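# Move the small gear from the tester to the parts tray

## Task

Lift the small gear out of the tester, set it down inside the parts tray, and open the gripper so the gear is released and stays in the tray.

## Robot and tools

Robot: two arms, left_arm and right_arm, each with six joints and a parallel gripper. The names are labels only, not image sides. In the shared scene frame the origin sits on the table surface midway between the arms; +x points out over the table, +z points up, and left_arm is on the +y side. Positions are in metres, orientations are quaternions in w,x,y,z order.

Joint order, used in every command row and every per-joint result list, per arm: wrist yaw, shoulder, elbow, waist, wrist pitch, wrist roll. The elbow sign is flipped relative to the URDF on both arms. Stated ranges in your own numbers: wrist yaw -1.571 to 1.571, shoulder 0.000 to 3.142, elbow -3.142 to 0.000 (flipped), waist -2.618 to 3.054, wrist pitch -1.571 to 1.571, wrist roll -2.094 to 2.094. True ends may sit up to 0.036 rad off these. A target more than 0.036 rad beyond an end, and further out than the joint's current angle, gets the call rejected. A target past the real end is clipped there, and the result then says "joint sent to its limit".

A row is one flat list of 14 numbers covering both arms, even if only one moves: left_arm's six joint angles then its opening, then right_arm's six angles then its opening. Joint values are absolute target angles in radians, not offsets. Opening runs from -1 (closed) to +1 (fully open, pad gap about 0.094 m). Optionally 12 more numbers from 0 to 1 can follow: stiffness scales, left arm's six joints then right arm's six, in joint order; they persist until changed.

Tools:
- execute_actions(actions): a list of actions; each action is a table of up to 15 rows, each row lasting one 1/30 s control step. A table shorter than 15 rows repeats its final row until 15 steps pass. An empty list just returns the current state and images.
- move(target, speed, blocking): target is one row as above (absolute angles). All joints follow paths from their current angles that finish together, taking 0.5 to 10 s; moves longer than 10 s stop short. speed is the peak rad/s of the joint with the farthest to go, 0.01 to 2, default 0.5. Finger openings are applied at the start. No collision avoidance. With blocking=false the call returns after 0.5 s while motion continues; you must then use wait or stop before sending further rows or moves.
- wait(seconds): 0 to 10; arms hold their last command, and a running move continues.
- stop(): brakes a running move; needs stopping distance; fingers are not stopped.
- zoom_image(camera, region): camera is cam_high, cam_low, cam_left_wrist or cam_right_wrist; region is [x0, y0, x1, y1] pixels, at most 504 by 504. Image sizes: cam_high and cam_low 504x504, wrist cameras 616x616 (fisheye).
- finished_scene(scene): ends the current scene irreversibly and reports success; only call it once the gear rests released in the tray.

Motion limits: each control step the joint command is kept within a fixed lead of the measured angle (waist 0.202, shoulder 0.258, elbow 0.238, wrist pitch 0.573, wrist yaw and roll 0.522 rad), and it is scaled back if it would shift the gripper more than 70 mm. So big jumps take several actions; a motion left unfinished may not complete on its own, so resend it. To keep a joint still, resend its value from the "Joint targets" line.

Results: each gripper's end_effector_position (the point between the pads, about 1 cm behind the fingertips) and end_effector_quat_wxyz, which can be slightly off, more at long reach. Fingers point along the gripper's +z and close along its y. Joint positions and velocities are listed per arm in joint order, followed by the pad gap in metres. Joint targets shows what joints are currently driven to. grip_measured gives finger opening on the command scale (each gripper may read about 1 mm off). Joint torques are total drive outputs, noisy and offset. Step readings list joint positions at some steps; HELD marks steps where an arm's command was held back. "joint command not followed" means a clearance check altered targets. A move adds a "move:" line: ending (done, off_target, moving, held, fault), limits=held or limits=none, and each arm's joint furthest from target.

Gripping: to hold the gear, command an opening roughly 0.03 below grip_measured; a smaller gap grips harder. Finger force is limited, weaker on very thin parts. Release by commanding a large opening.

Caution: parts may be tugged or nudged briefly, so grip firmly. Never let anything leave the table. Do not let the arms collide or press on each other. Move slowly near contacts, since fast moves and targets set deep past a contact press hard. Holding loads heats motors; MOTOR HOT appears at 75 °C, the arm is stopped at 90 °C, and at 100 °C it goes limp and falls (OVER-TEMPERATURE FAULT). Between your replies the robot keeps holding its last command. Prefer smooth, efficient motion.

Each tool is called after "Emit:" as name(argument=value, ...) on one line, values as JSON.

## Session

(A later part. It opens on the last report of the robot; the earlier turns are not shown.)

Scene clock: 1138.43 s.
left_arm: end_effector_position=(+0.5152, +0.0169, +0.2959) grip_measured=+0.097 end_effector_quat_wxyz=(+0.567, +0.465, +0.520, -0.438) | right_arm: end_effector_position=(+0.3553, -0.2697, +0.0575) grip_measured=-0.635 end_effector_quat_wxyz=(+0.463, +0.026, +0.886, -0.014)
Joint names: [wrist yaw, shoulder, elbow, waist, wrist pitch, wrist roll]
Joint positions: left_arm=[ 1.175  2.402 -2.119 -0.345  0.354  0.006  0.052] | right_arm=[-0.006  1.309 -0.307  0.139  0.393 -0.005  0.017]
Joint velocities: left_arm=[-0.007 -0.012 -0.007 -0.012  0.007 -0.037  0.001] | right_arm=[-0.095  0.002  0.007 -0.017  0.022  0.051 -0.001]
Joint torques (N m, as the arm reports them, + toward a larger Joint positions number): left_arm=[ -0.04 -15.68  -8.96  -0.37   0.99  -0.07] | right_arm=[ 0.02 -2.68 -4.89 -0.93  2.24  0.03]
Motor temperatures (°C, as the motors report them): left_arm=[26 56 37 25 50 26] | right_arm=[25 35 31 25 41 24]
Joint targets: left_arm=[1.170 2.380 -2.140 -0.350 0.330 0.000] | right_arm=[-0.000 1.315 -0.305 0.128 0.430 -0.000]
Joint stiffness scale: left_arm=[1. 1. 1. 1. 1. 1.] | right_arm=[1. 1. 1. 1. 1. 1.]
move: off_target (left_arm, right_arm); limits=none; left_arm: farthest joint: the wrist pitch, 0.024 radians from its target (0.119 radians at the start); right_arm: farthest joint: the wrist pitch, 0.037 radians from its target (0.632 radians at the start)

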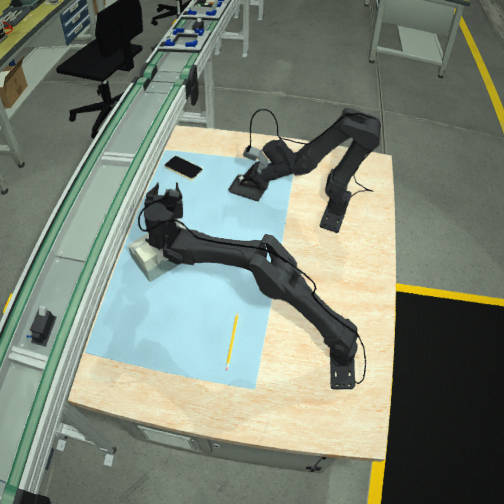

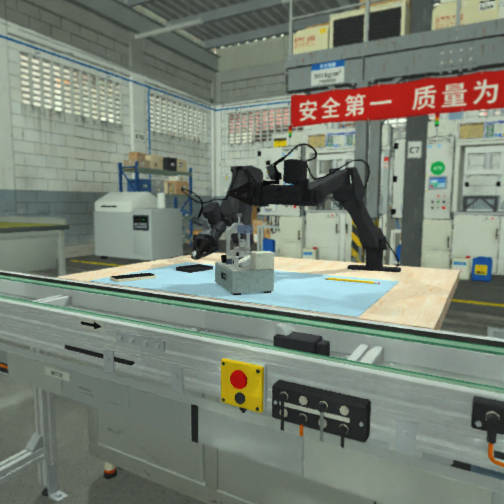

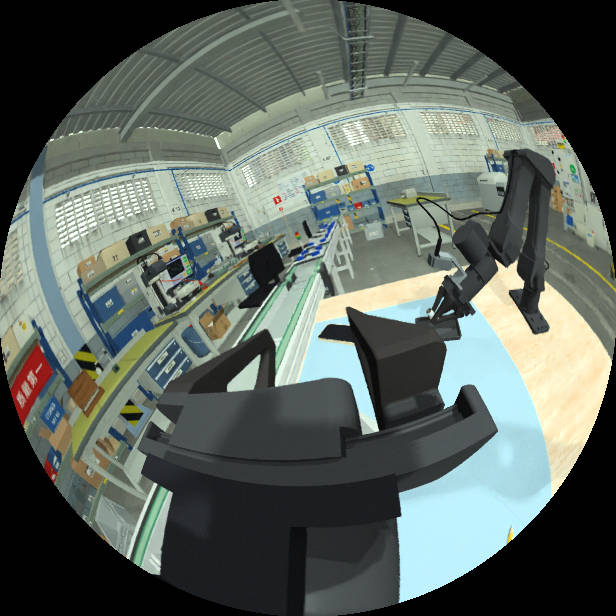

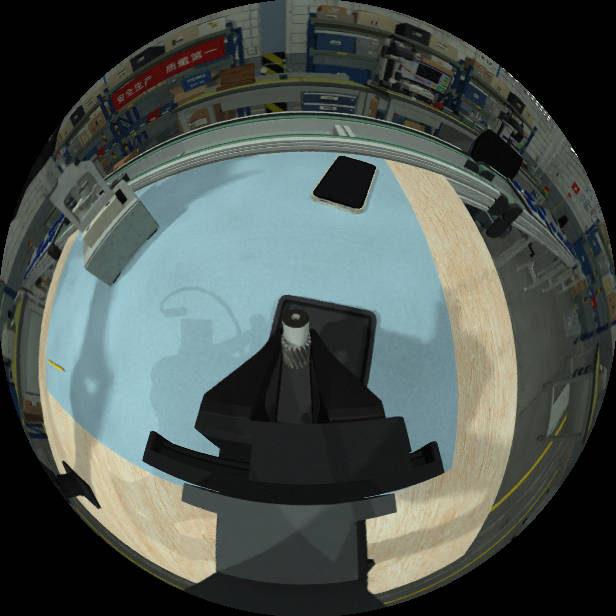

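Emit:
move(target=[0.2,0.9,-0.7,-0.1,0.2,0,0.1,0,1.458,-0.218,0.078,0.665,0,-0.665], speed=0.6)

Scene clock: 1154.87 s.
left_arm: end_effector_position=(+0.3156, +0.2761, +0.3375) grip_measured=+0.097 end_effector_quat_wxyz=(+0.707, +0.068, +0.701, -0.063) | right_arm: end_effector_position=(+0.3487, -0.2859, +0.0307) grip_measured=-0.635 end_effector_quat_wxyz=(+0.467, +0.048, +0.882, -0.026)
Joint names: [wrist yaw, shoulder, elbow, waist, wrist pitch, wrist roll]
Joint positions: left_arm=[ 0.209  0.923 -0.709 -0.111  0.221  0.006  0.052] | right_arm=[-0.006  1.449 -0.224  0.089  0.629 -0.005  0.017]
Joint velocities: left_arm=[-0.007 -0.017 -0.002  0.002 -0.022 -0.007 -0.   ] | right_arm=[ 0.022  0.007  0.032  0.002  0.022 -0.066  0.001]
Joint torques (N m, as the arm reports them, + toward a larger Joint positions number): left_arm=[-0.05 -3.47 -7.04  0.8   1.4  -0.06] | right_arm=[ 0.01 -2.52 -3.72 -0.98  2.26  0.02]
Motor temperatures (°C, as the motors report them): left_arm=[26 55 37 25 48 26] | right_arm=[25 34 30 25 42 24]
Joint targets: left_arm=[0.200 0.900 -0.700 -0.100 0.200 0.000] | right_arm=[0.000 1.458 -0.218 0.078 0.665 -0.000]
Joint stiffness scale: left_arm=[1. 1. 1. 1. 1. 1.] | right_arm=[1. 1. 1. 1. 1. 1.]
move: off_target (left_arm, right_arm); limits=none; left_arm: farthest joint: the shoulder, 0.023 radians from its target (1.502 radians at the start); right_arm: farthest joint: the wrist pitch, 0.036 radians from its target (0.271 radians at the start)

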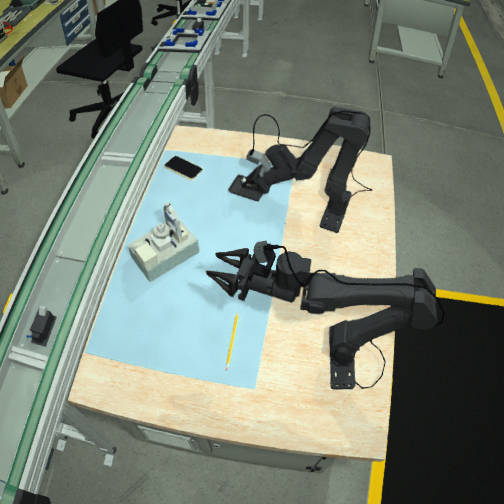

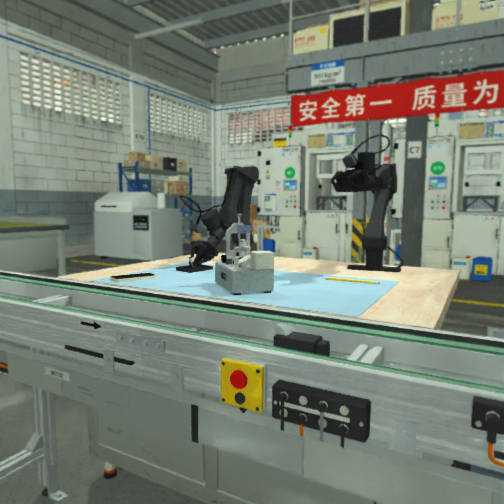

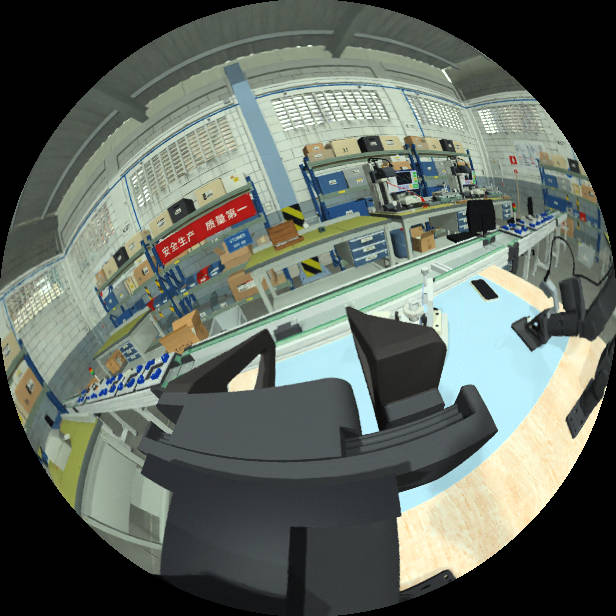

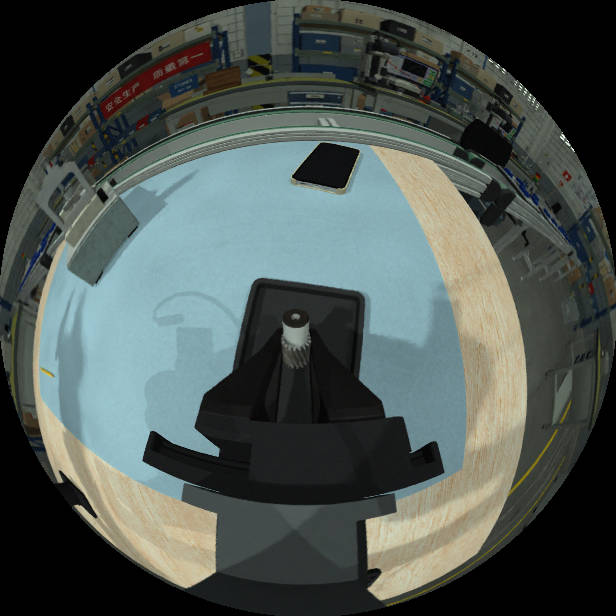

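Emit:
move(target=[0.2,0.9,-0.7,-0.1,0.2,0,0.1,0,1.49,-0.218,0.078,0.665,0,-0.665], speed=0.06)

Emit:
zoom_image(camera="cam_low", region=[160, 225, 240, 285])

Scene clock: 1159.70 s.
left_arm: end_effector_position=(+0.3156, +0.2762, +0.3375) grip_measured=+0.097 end_effector_quat_wxyz=(+0.707, +0.068, +0.701, -0.063) | right_arm: end_effector_position=(+0.3461, -0.2856, +0.0214) grip_measured=-0.635 end_effector_quat_wxyz=(+0.454, +0.049, +0.889, -0.025)
Joint names: [wrist yaw, shoulder, elbow, waist, wrist pitch, wrist roll]
Joint positions: left_arm=[ 0.208  0.923 -0.709 -0.111  0.221  0.006  0.052] | right_arm=[-0.006  1.48  -0.224  0.089  0.63  -0.005  0.017]
Joint velocities: left_arm=[-0.051 -0.037 -0.007 -0.002 -0.007  0.037  0.001] | right_arm=[ 0.022 -0.017 -0.012  0.002  0.022  0.037 -0.001]
Joint torques (N m, as the arm reports them, + toward a larger Joint positions number): left_arm=[-0.02 -3.3  -6.89  0.84  1.38 -0.04] | right_arm=[ 0.   -2.77 -3.63 -1.    2.2   0.02]
Motor temperatures (°C, as the motors report them): left_arm=[26 53 37 25 49 26] | right_arm=[25 34 30 25 42 24]
Joint targets: left_arm=[0.200 0.900 -0.700 -0.100 0.200 0.000] | right_arm=[-0.000 1.490 -0.218 0.078 0.665 0.000]
Joint stiffness scale: left_arm=[1. 1. 1. 1. 1. 1.] | right_arm=[1. 1. 1. 1. 1. 1.]
move: off_target (left_arm, right_arm); limits=none; left_arm: farthest joint: the shoulder, 0.023 radians from its target (0.023 radians at the start); right_arm: farthest joint: the wrist pitch, 0.035 radians from its target (0.036 radians at the start)

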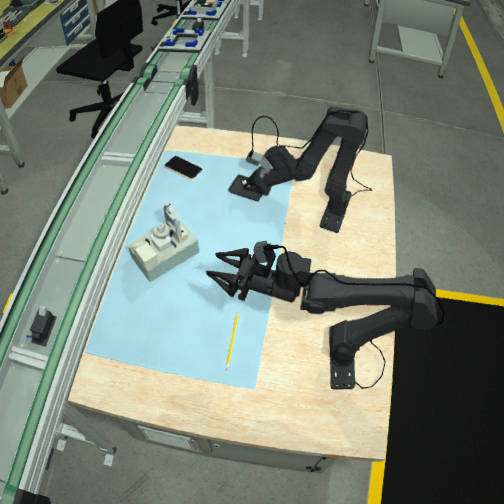

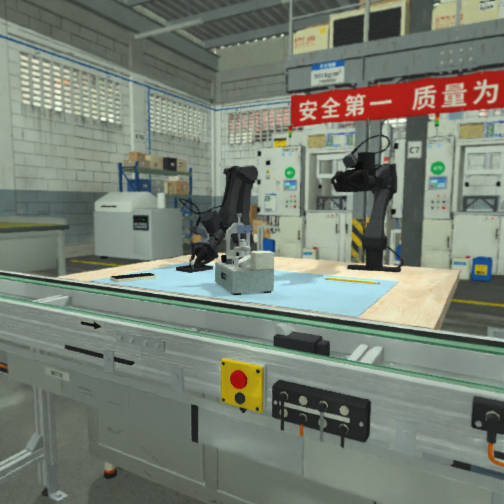

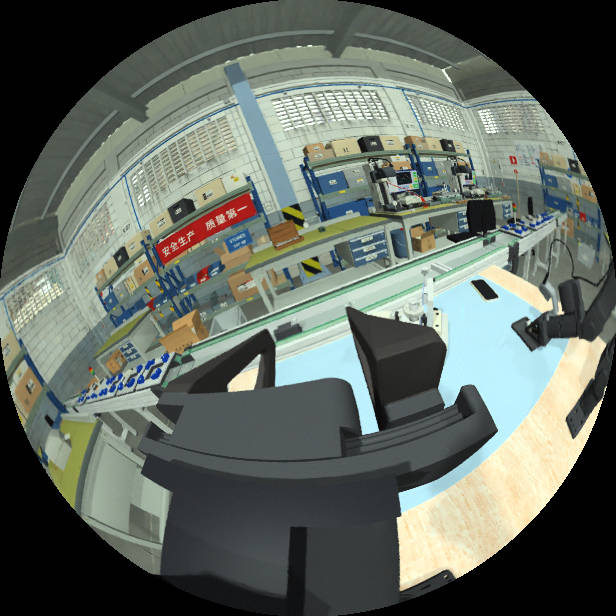

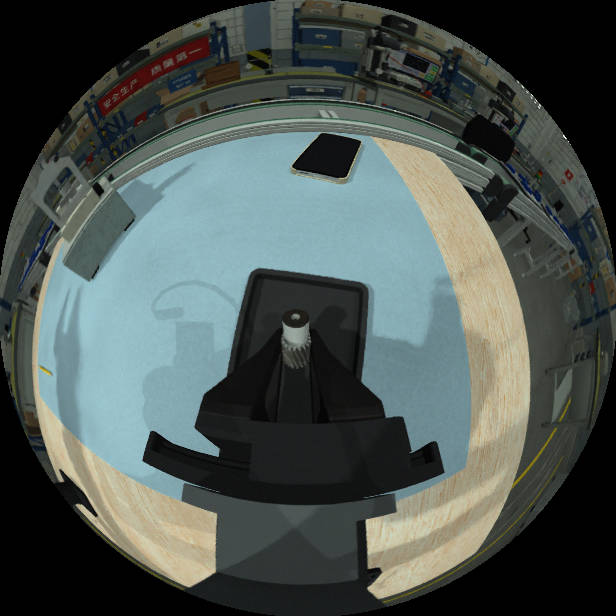

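Region (160, 225, 240, 285) of cam_low's 504x504 image, scaled by 6.300, with more detail than that image has; it fills the top 378 rows of this view, and the rest is white.

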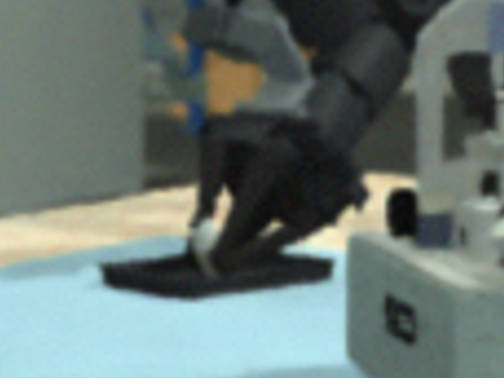

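Emit:
move(target=[0.2,0.9,-0.7,-0.1,0.2,0,0.1,0,1.503,-0.218,0.078,0.665,0,-0.665], speed=0.04)

Emit:
move(target=[0.2,0.9,-0.7,-0.1,0.2,0,0.1,0,1.503,-0.218,0.078,0.65,0,-0.3], speed=0.04)

Scene clock: 1168.20 s.
left_arm: end_effector_position=(+0.3156, +0.2762, +0.3375) grip_measured=+0.097 end_effector_quat_wxyz=(+0.707, +0.068, +0.701, -0.063) | right_arm: end_effector_position=(+0.3471, -0.2857, +0.0211) grip_measured=-0.635 end_effector_quat_wxyz=(+0.456, +0.049, +0.888, -0.025)
Joint names: [wrist yaw, shoulder, elbow, waist, wrist pitch, wrist roll]
Joint positions: left_arm=[ 0.208  0.923 -0.709 -0.111  0.221  0.006  0.052] | right_arm=[-0.006  1.49  -0.224  0.089  0.644 -0.005  0.017]
Joint velocities: left_arm=[ 0.051 -0.012  0.007 -0.007  0.007 -0.037  0.   ] | right_arm=[ 0.066 -0.002  0.007  0.002 -0.037 -0.007 -0.   ]
Joint torques (N m, as the arm reports them, + toward a larger Joint positions number): left_arm=[-0.04 -3.14 -6.96  0.84  1.4  -0.08] | right_arm=[ 0.   -2.5  -3.58 -0.88  2.04  0.05]
Motor temperatures (°C, as the motors report them): left_arm=[26 49 37 25 49 26] | right_arm=[25 34 30 25 42 24]
Joint targets: left_arm=[0.200 0.900 -0.700 -0.100 0.200 -0.000] | right_arm=[0.000 1.503 -0.218 0.078 0.665 -0.000]
Joint stiffness scale: left_arm=[1. 1. 1. 1. 1. 1.] | right_arm=[1. 1. 1. 1. 1. 1.]
move: off_target (left_arm, right_arm); limits=none; left_arm: farthest joint: the shoulder, 0.023 radians from its target (0.023 radians at the start); right_arm: farthest joint: the wrist pitch, 0.021 radians from its target (0.035 radians at the start)

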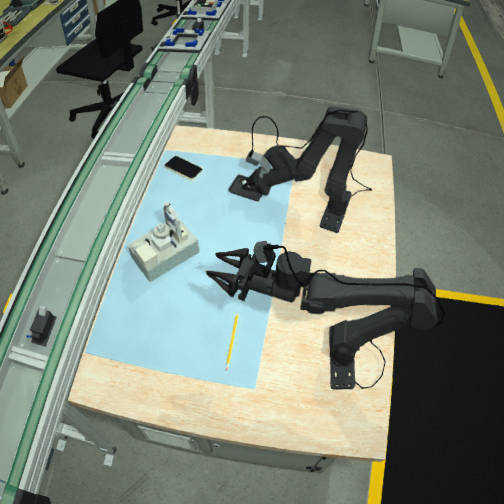

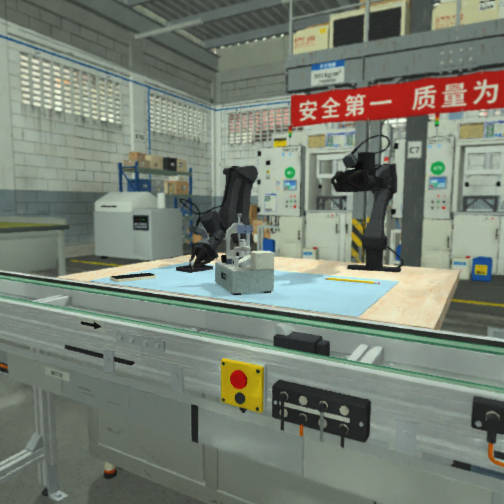

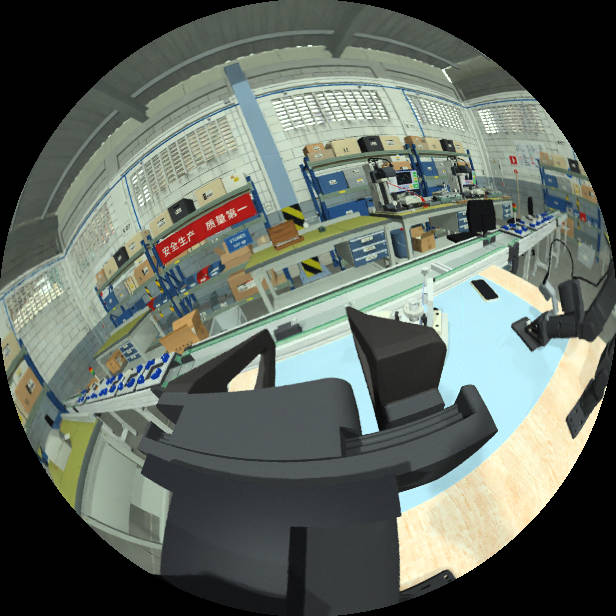

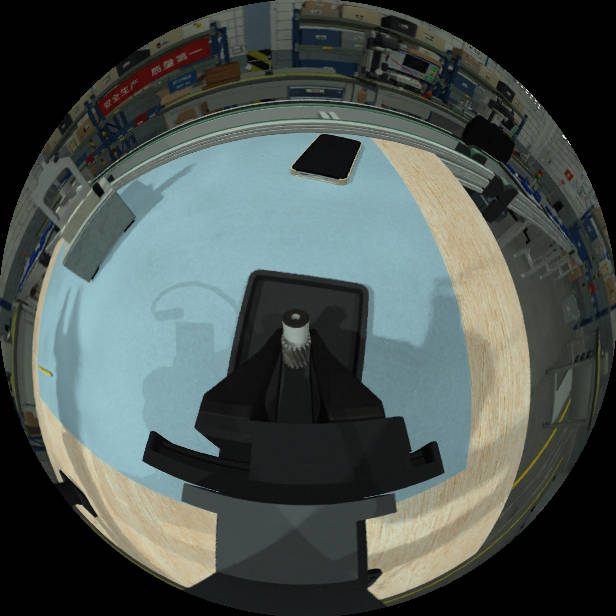

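Scene clock: 1169.00 s.
left_arm: end_effector_position=(+0.3156, +0.2763, +0.3375) grip_measured=+0.097 end_effector_quat_wxyz=(+0.707, +0.068, +0.701, -0.063) | right_arm: end_effector_position=(+0.3471, -0.2857, +0.0211) grip_measured=-0.302 end_effector_quat_wxyz=(+0.456, +0.049, +0.888, -0.025)
Joint names: [wrist yaw, shoulder, elbow, waist, wrist pitch, wrist roll]
Joint positions: left_arm=[ 0.208  0.923 -0.709 -0.111  0.221  0.006  0.052] | right_arm=[-0.006  1.49  -0.224  0.089  0.644 -0.005  0.033]
Joint velocities: left_arm=[ 0.051 -0.002 -0.017  0.002 -0.007 -0.022 -0.   ] | right_arm=[ 0.022  0.002  0.007  0.012 -0.007  0.11   0.001]
Joint torques (N m, as the arm reports them, + toward a larger Joint positions number): left_arm=[-0.06 -3.18 -6.88  0.9   1.4  -0.1 ] | right_arm=[ 0.04 -2.57 -3.56 -1.06  1.9   0.  ]
Motor temperatures (°C, as the motors report them): left_arm=[26 49 37 25 49 26] | right_arm=[25 34 30 25 42 24]
Joint targets: left_arm=[0.200 0.900 -0.700 -0.100 0.200 -0.000] | right_arm=[0.000 1.503 -0.218 0.078 0.650 -0.000]
Joint stiffness scale: left_arm=[1. 1. 1. 1. 1. 1.] | right_arm=[1. 1. 1. 1. 1. 1.]
move: off_target (left_arm); limits=none; left_arm: farthest joint: the shoulder, 0.023 radians from its target (0.023 radians at the start); right_arm: farthest joint: the shoulder, 0.013 radians from its target (0.013 radians at the start)

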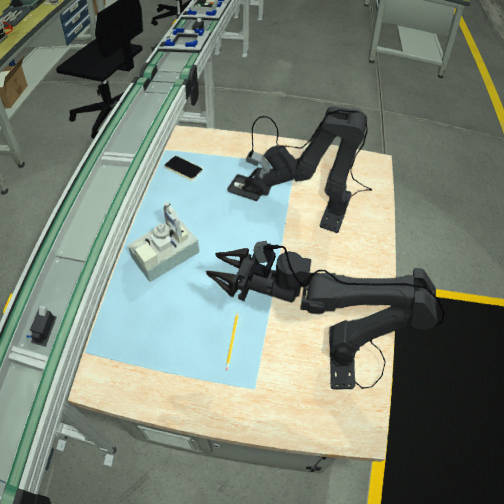

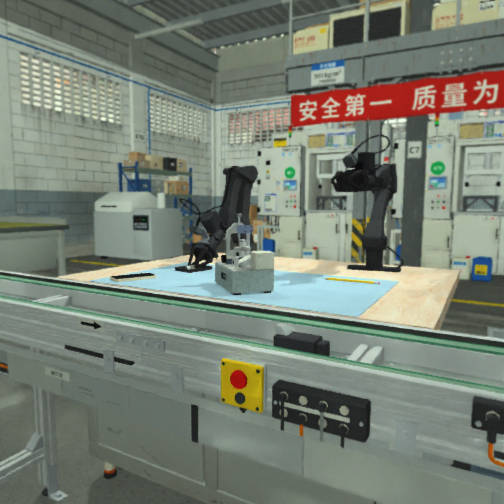

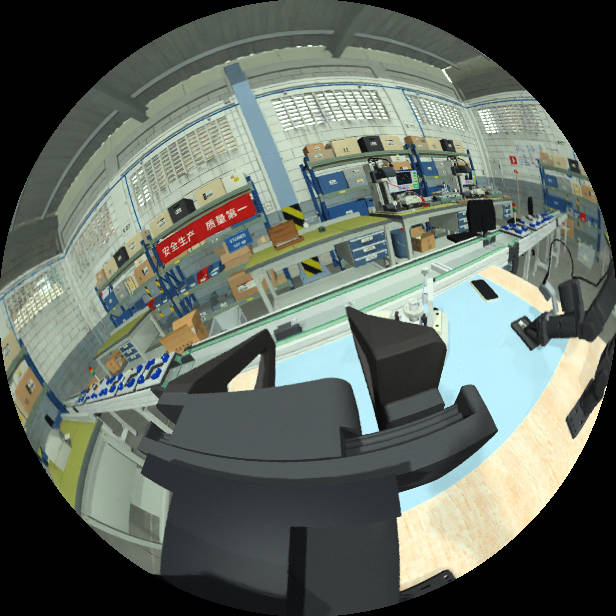

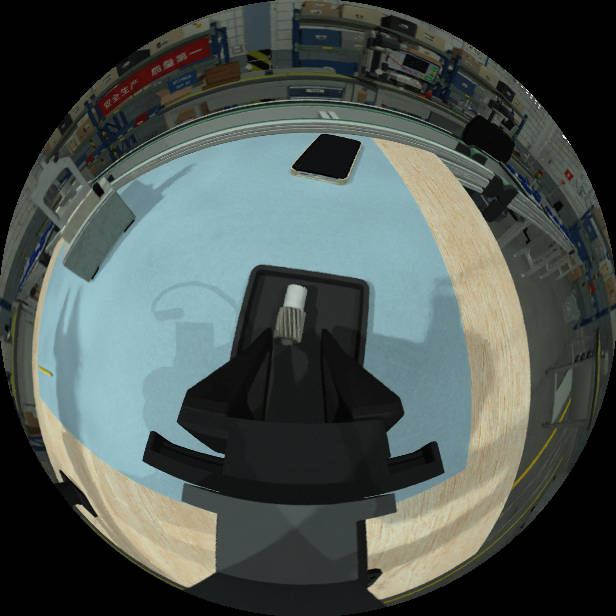

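The gear is lying in the tray. I'll lift the right arm clear of it.

Emit:
move(target=[0.2,0.9,-0.7,-0.1,0.2,0,0.1,0,1.25,-0.3,0.085,0.5,0,-0.3], speed=0.3)

Scene clock: 1173.90 s.
left_arm: end_effector_position=(+0.3156, +0.2763, +0.3375) grip_measured=+0.097 end_effector_quat_wxyz=(+0.707, +0.068, +0.701, -0.063) | right_arm: end_effector_position=(+0.3588, -0.2871, +0.0766) grip_measured=-0.302 end_effector_quat_wxyz=(+0.507, +0.047, +0.860, -0.028)
Joint names: [wrist yaw, shoulder, elbow, waist, wrist pitch, wrist roll]
Joint positions: left_arm=[ 0.208  0.923 -0.709 -0.111  0.221  0.006  0.052] | right_arm=[-0.006  1.277 -0.273  0.089  0.499 -0.005  0.033]
Joint velocities: left_arm=[ 0.007  0.002 -0.012 -0.007  0.007 -0.037 -0.   ] | right_arm=[-0.081  0.002 -0.012 -0.012 -0.051  0.066 -0.001]
Joint torques (N m, as the arm reports them, + toward a larger Joint positions number): left_arm=[-0.08 -3.3  -6.96  0.86  1.4  -0.09] | right_arm=[ 0.05 -4.79 -7.15 -0.48  1.97  0.01]
Motor temperatures (°C, as the motors report them): left_arm=[26 48 37 25 49 26] | right_arm=[25 34 30 25 41 24]
Joint targets: left_arm=[0.200 0.900 -0.700 -0.100 0.200 -0.000] | right_arm=[-0.000 1.250 -0.300 0.085 0.500 0.000]
Joint stiffness scale: left_arm=[1. 1. 1. 1. 1. 1.] | right_arm=[1. 1. 1. 1. 1. 1.]
move: off_target (left_arm, right_arm); limits=none; left_arm: farthest joint: the shoulder, 0.023 radians from its target (0.023 radians at the start); right_arm: farthest joint: the shoulder, 0.027 radians from its target (0.240 radians at the start)

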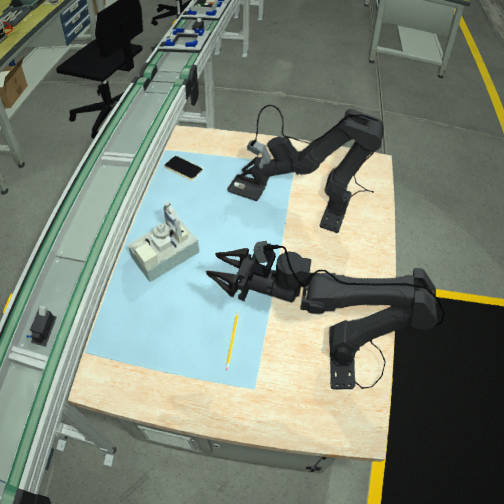

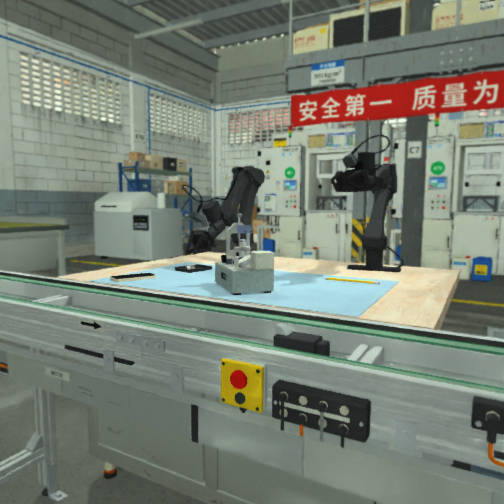

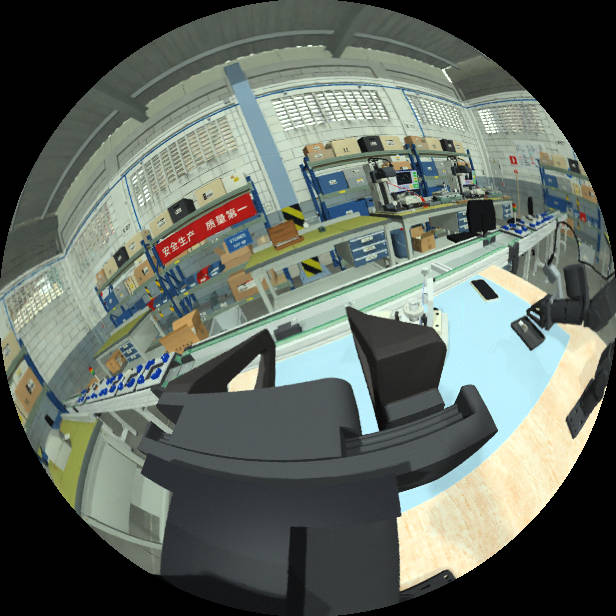

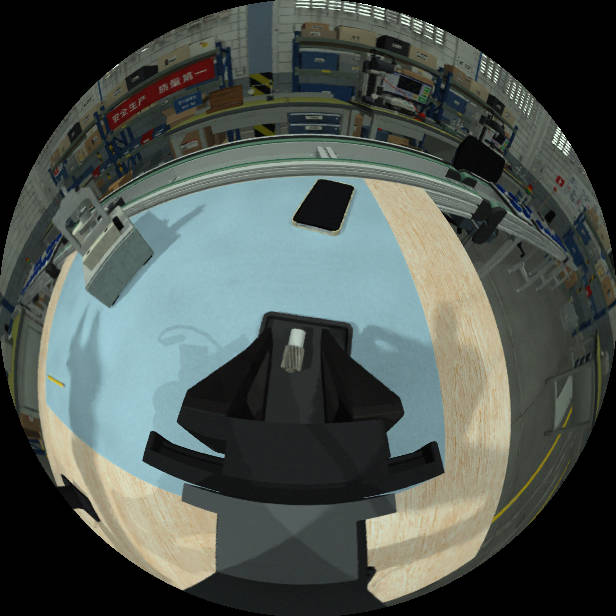

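Emit:
finished_scene(scene=1)

The scene is finished: the task was done.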